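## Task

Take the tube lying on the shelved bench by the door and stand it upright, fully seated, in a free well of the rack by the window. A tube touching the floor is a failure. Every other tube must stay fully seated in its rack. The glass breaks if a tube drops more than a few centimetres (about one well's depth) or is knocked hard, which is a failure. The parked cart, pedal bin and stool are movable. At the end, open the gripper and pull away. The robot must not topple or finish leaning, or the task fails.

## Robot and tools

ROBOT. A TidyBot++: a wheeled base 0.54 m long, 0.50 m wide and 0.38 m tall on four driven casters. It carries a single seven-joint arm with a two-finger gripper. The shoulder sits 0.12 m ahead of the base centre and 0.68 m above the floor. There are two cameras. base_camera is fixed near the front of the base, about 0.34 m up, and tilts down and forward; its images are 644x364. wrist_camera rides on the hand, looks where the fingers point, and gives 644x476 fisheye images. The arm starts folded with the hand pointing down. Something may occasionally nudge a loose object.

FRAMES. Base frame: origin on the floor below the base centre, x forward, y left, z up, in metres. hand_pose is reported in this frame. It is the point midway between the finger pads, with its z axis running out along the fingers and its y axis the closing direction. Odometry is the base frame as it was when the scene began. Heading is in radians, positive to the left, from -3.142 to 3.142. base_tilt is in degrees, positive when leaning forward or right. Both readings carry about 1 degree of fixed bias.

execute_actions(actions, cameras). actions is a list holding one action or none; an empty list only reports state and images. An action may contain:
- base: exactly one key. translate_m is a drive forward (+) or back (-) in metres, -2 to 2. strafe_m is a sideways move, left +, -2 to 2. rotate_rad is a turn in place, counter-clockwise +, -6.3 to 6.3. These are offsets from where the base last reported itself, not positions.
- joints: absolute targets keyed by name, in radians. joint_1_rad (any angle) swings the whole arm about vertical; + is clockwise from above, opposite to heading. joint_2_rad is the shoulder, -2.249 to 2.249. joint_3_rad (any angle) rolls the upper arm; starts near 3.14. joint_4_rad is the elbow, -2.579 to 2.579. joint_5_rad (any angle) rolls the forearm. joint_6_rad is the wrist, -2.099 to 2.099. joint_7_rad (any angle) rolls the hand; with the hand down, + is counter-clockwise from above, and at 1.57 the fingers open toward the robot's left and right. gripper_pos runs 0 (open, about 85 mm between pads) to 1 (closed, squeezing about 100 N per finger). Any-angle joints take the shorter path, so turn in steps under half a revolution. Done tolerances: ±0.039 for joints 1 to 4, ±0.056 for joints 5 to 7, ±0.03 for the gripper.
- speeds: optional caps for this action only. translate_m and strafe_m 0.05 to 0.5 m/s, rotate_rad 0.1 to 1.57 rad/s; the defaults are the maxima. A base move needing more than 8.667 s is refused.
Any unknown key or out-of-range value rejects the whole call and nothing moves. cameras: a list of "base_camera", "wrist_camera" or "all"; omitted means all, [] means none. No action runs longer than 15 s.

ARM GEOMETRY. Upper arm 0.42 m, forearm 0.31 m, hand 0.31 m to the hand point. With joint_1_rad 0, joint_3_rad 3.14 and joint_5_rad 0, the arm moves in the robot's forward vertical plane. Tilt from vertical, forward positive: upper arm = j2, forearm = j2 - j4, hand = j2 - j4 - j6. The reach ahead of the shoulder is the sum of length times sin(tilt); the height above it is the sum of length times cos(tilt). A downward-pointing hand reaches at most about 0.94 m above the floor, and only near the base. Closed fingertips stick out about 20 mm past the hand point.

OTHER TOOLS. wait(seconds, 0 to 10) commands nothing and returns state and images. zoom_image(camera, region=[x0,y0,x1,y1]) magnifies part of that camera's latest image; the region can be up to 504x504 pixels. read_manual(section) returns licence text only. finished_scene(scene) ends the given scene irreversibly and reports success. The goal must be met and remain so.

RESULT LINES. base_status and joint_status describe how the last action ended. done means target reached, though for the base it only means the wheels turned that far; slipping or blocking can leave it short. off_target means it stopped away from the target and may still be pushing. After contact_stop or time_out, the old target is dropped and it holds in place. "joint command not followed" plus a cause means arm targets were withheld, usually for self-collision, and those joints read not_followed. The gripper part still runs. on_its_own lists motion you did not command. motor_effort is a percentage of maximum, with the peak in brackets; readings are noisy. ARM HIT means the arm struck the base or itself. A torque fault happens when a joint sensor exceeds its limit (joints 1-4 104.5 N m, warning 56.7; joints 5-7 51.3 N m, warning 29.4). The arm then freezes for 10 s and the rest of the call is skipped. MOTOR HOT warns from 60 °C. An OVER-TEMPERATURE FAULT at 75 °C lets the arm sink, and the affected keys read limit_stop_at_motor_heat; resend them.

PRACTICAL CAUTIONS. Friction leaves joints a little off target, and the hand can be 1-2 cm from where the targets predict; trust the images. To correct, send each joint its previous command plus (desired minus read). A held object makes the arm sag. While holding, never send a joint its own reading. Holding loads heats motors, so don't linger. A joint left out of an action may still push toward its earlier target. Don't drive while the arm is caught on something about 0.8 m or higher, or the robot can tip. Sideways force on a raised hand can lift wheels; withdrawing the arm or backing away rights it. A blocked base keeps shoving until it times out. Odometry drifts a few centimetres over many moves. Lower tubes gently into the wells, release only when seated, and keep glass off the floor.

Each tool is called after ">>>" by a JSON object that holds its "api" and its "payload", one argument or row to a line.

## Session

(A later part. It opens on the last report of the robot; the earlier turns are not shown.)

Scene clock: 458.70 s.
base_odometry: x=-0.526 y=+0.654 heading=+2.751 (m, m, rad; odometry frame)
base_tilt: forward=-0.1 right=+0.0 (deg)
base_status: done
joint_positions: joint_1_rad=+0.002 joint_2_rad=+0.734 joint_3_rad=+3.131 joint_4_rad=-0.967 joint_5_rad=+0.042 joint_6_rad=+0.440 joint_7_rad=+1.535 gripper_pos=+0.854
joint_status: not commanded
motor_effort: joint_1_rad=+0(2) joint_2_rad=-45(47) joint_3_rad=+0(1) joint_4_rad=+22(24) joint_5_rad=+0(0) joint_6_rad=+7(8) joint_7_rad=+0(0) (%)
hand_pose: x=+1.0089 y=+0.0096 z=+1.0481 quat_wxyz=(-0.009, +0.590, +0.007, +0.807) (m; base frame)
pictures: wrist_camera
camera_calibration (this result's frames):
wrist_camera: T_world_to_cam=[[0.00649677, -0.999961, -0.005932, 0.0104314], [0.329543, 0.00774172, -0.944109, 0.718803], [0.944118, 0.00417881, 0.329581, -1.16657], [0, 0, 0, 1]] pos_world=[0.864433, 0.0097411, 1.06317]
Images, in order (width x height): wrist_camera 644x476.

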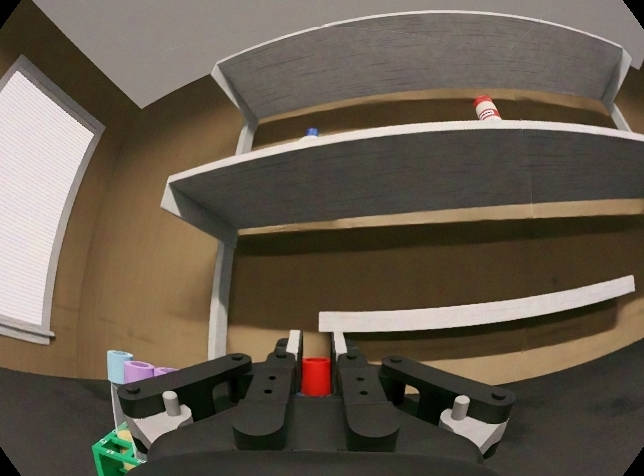

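>>> {"api": "execute_actions", "payload": {
  "actions": [
    {"joints":{"gripper_pos":0.68}}
  ]
}}

>>> {"api": "execute_actions", "payload": {
  "actions": [
    {"base":{"translate_m":-0.2},"speeds":{"translate_m":0.08}}
  ]
}}

>>> {"api": "execute_actions", "payload": {
  "actions": [
    {"joints":{"joint_2_rad":0.5,"joint_6_rad":0.1}}
  ]
}}

Scene clock: 465.83 s.
base_odometry: x=-0.526 y=+0.654 heading=+2.751 (m, m, rad; odometry frame)
base_tilt: forward=-0.2 right=+0.1 (deg)
base_status: not commanded
joint_positions: joint_1_rad=+0.002 joint_2_rad=+0.734 joint_3_rad=+3.131 joint_4_rad=-0.974 joint_5_rad=+0.042 joint_6_rad=+0.440 joint_7_rad=+1.535 gripper_pos=+0.680
joint_status: all done
motor_effort: joint_1_rad=+0(1) joint_2_rad=-46(47) joint_3_rad=+0(0) joint_4_rad=+24(24) joint_5_rad=+0(0) joint_6_rad=+8(8) joint_7_rad=+0(0) (%)
hand_pose: x=+1.0092 y=+0.0096 z=+1.0442 quat_wxyz=(-0.009, +0.592, +0.007, +0.806) (m; base frame)
pictures: base_camera, wrist_camera
camera_calibration (this result's frames):
wrist_camera: T_world_to_cam=[[0.0065015, -0.999961, -0.00593673, 0.0104338], [0.323549, 0.00772107, -0.94618, 0.723222], [0.946189, 0.00423076, 0.323587, -1.16146], [0, 0, 0, 1]] pos_world=[0.864895, 0.00976318, 1.06019]
Images, in order (width x height): base_camera 644x364, wrist_camera 644x476.

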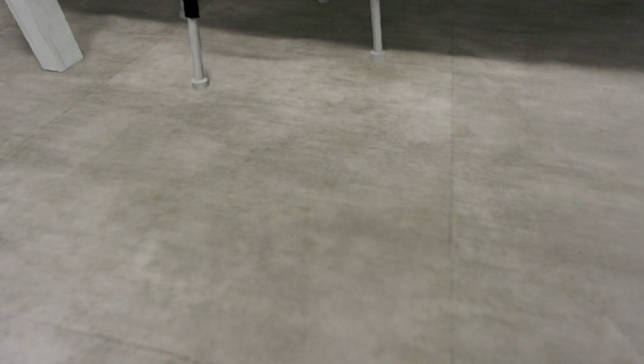

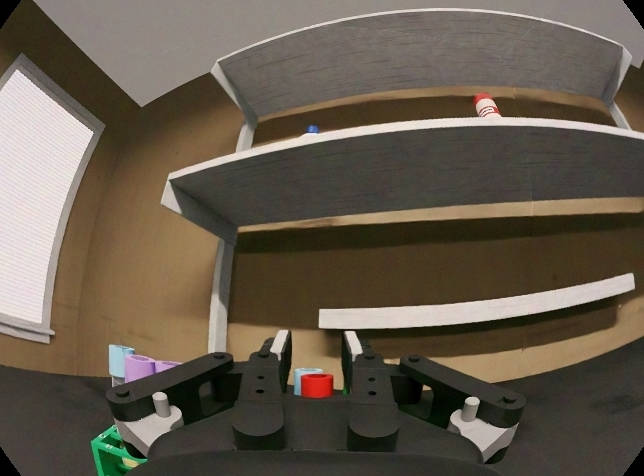

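Scene clock: 468.87 s.
base_odometry: x=-0.341 y=+0.578 heading=+2.751 (m, m, rad; odometry frame)
base_tilt: forward=-0.2 right=+0.0 (deg)
base_status: done
joint_positions: joint_1_rad=+0.002 joint_2_rad=+0.737 joint_3_rad=+3.131 joint_4_rad=-0.974 joint_5_rad=+0.042 joint_6_rad=+0.440 joint_7_rad=+1.535 gripper_pos=+0.680
joint_status: not commanded
motor_effort: joint_1_rad=+0(1) joint_2_rad=-47(48) joint_3_rad=+0(1) joint_4_rad=+24(25) joint_5_rad=+0(0) joint_6_rad=+8(8) joint_7_rad=+1(0) (%)
hand_pose: x=+1.0103 y=+0.0096 z=+1.0413 quat_wxyz=(-0.009, +0.594, +0.007, +0.805) (m; base frame)
pictures: base_camera, wrist_camera
camera_calibration (this result's frames):
wrist_camera: T_world_to_cam=[[0.00648547, -0.999961, -0.00595953, 0.0104512], [0.320245, 0.00772272, -0.947303, 0.724651], [0.947313, 0.0042352, 0.320283, -1.15919], [0, 0, 0, 1]] pos_world=[0.865983, 0.00976391, 1.0578]
Images, in order (width x height): base_camera 644x364, wrist_camera 644x476.

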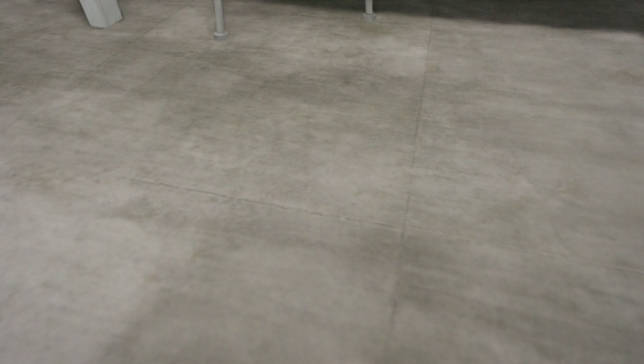

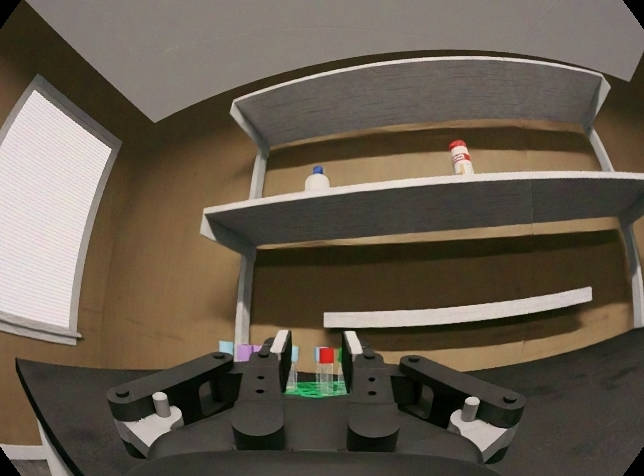

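Scene clock: 470.57 s.
base_odometry: x=-0.341 y=+0.578 heading=+2.751 (m, m, rad; odometry frame)
base_tilt: forward=-0.2 right=+0.0 (deg)
base_status: not commanded
joint_positions: joint_1_rad=+0.002 joint_2_rad=+0.497 joint_3_rad=+3.131 joint_4_rad=-0.980 joint_5_rad=+0.042 joint_6_rad=+0.140 joint_7_rad=+1.535 gripper_pos=+0.680
joint_status: all done
motor_effort: joint_1_rad=-1(1) joint_2_rad=-39(49) joint_3_rad=+0(0) joint_4_rad=+24(26) joint_5_rad=+0(0) joint_6_rad=+8(8) joint_7_rad=+0(0) (%)
hand_pose: x=+0.9352 y=+0.0068 z=+1.1533 quat_wxyz=(-0.004, +0.620, +0.004, +0.785) (m; base frame)
pictures: base_camera, wrist_camera
camera_calibration (this result's frames):
wrist_camera: T_world_to_cam=[[-0.00451639, -0.999984, -0.00332249, 0.0160092], [0.257675, 0.00204656, -0.96623, 0.935176], [0.966221, -0.00521999, 0.257661, -1.06932], [0, 0, 0, 1]] pos_world=[0.792305, 0.00851323, 1.17917]
Images, in order (width x height): base_camera 644x364, wrist_camera 644x476.

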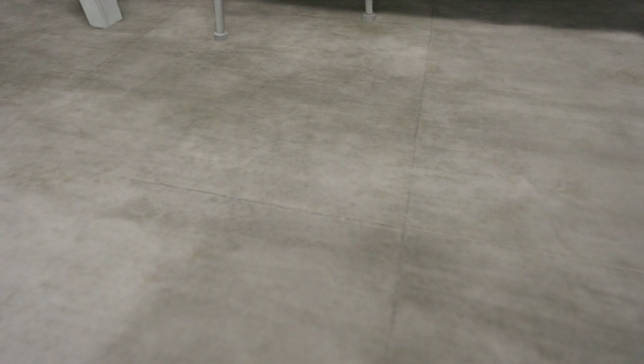

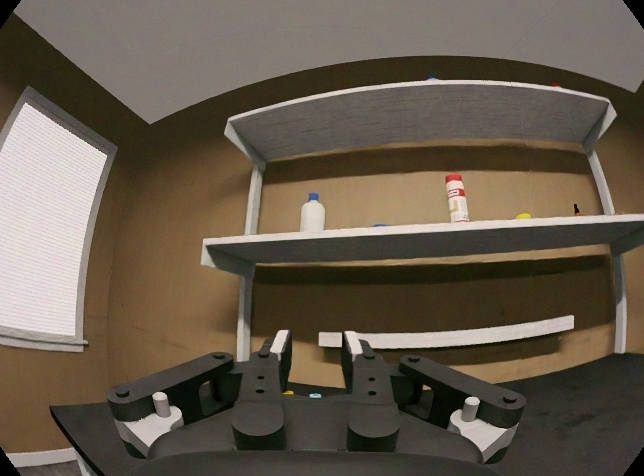

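Red cap was level with its neighbours.

>>> {"api": "finished_scene", "payload": {
  "scene": 2
}}

The scene is finished: the task was done.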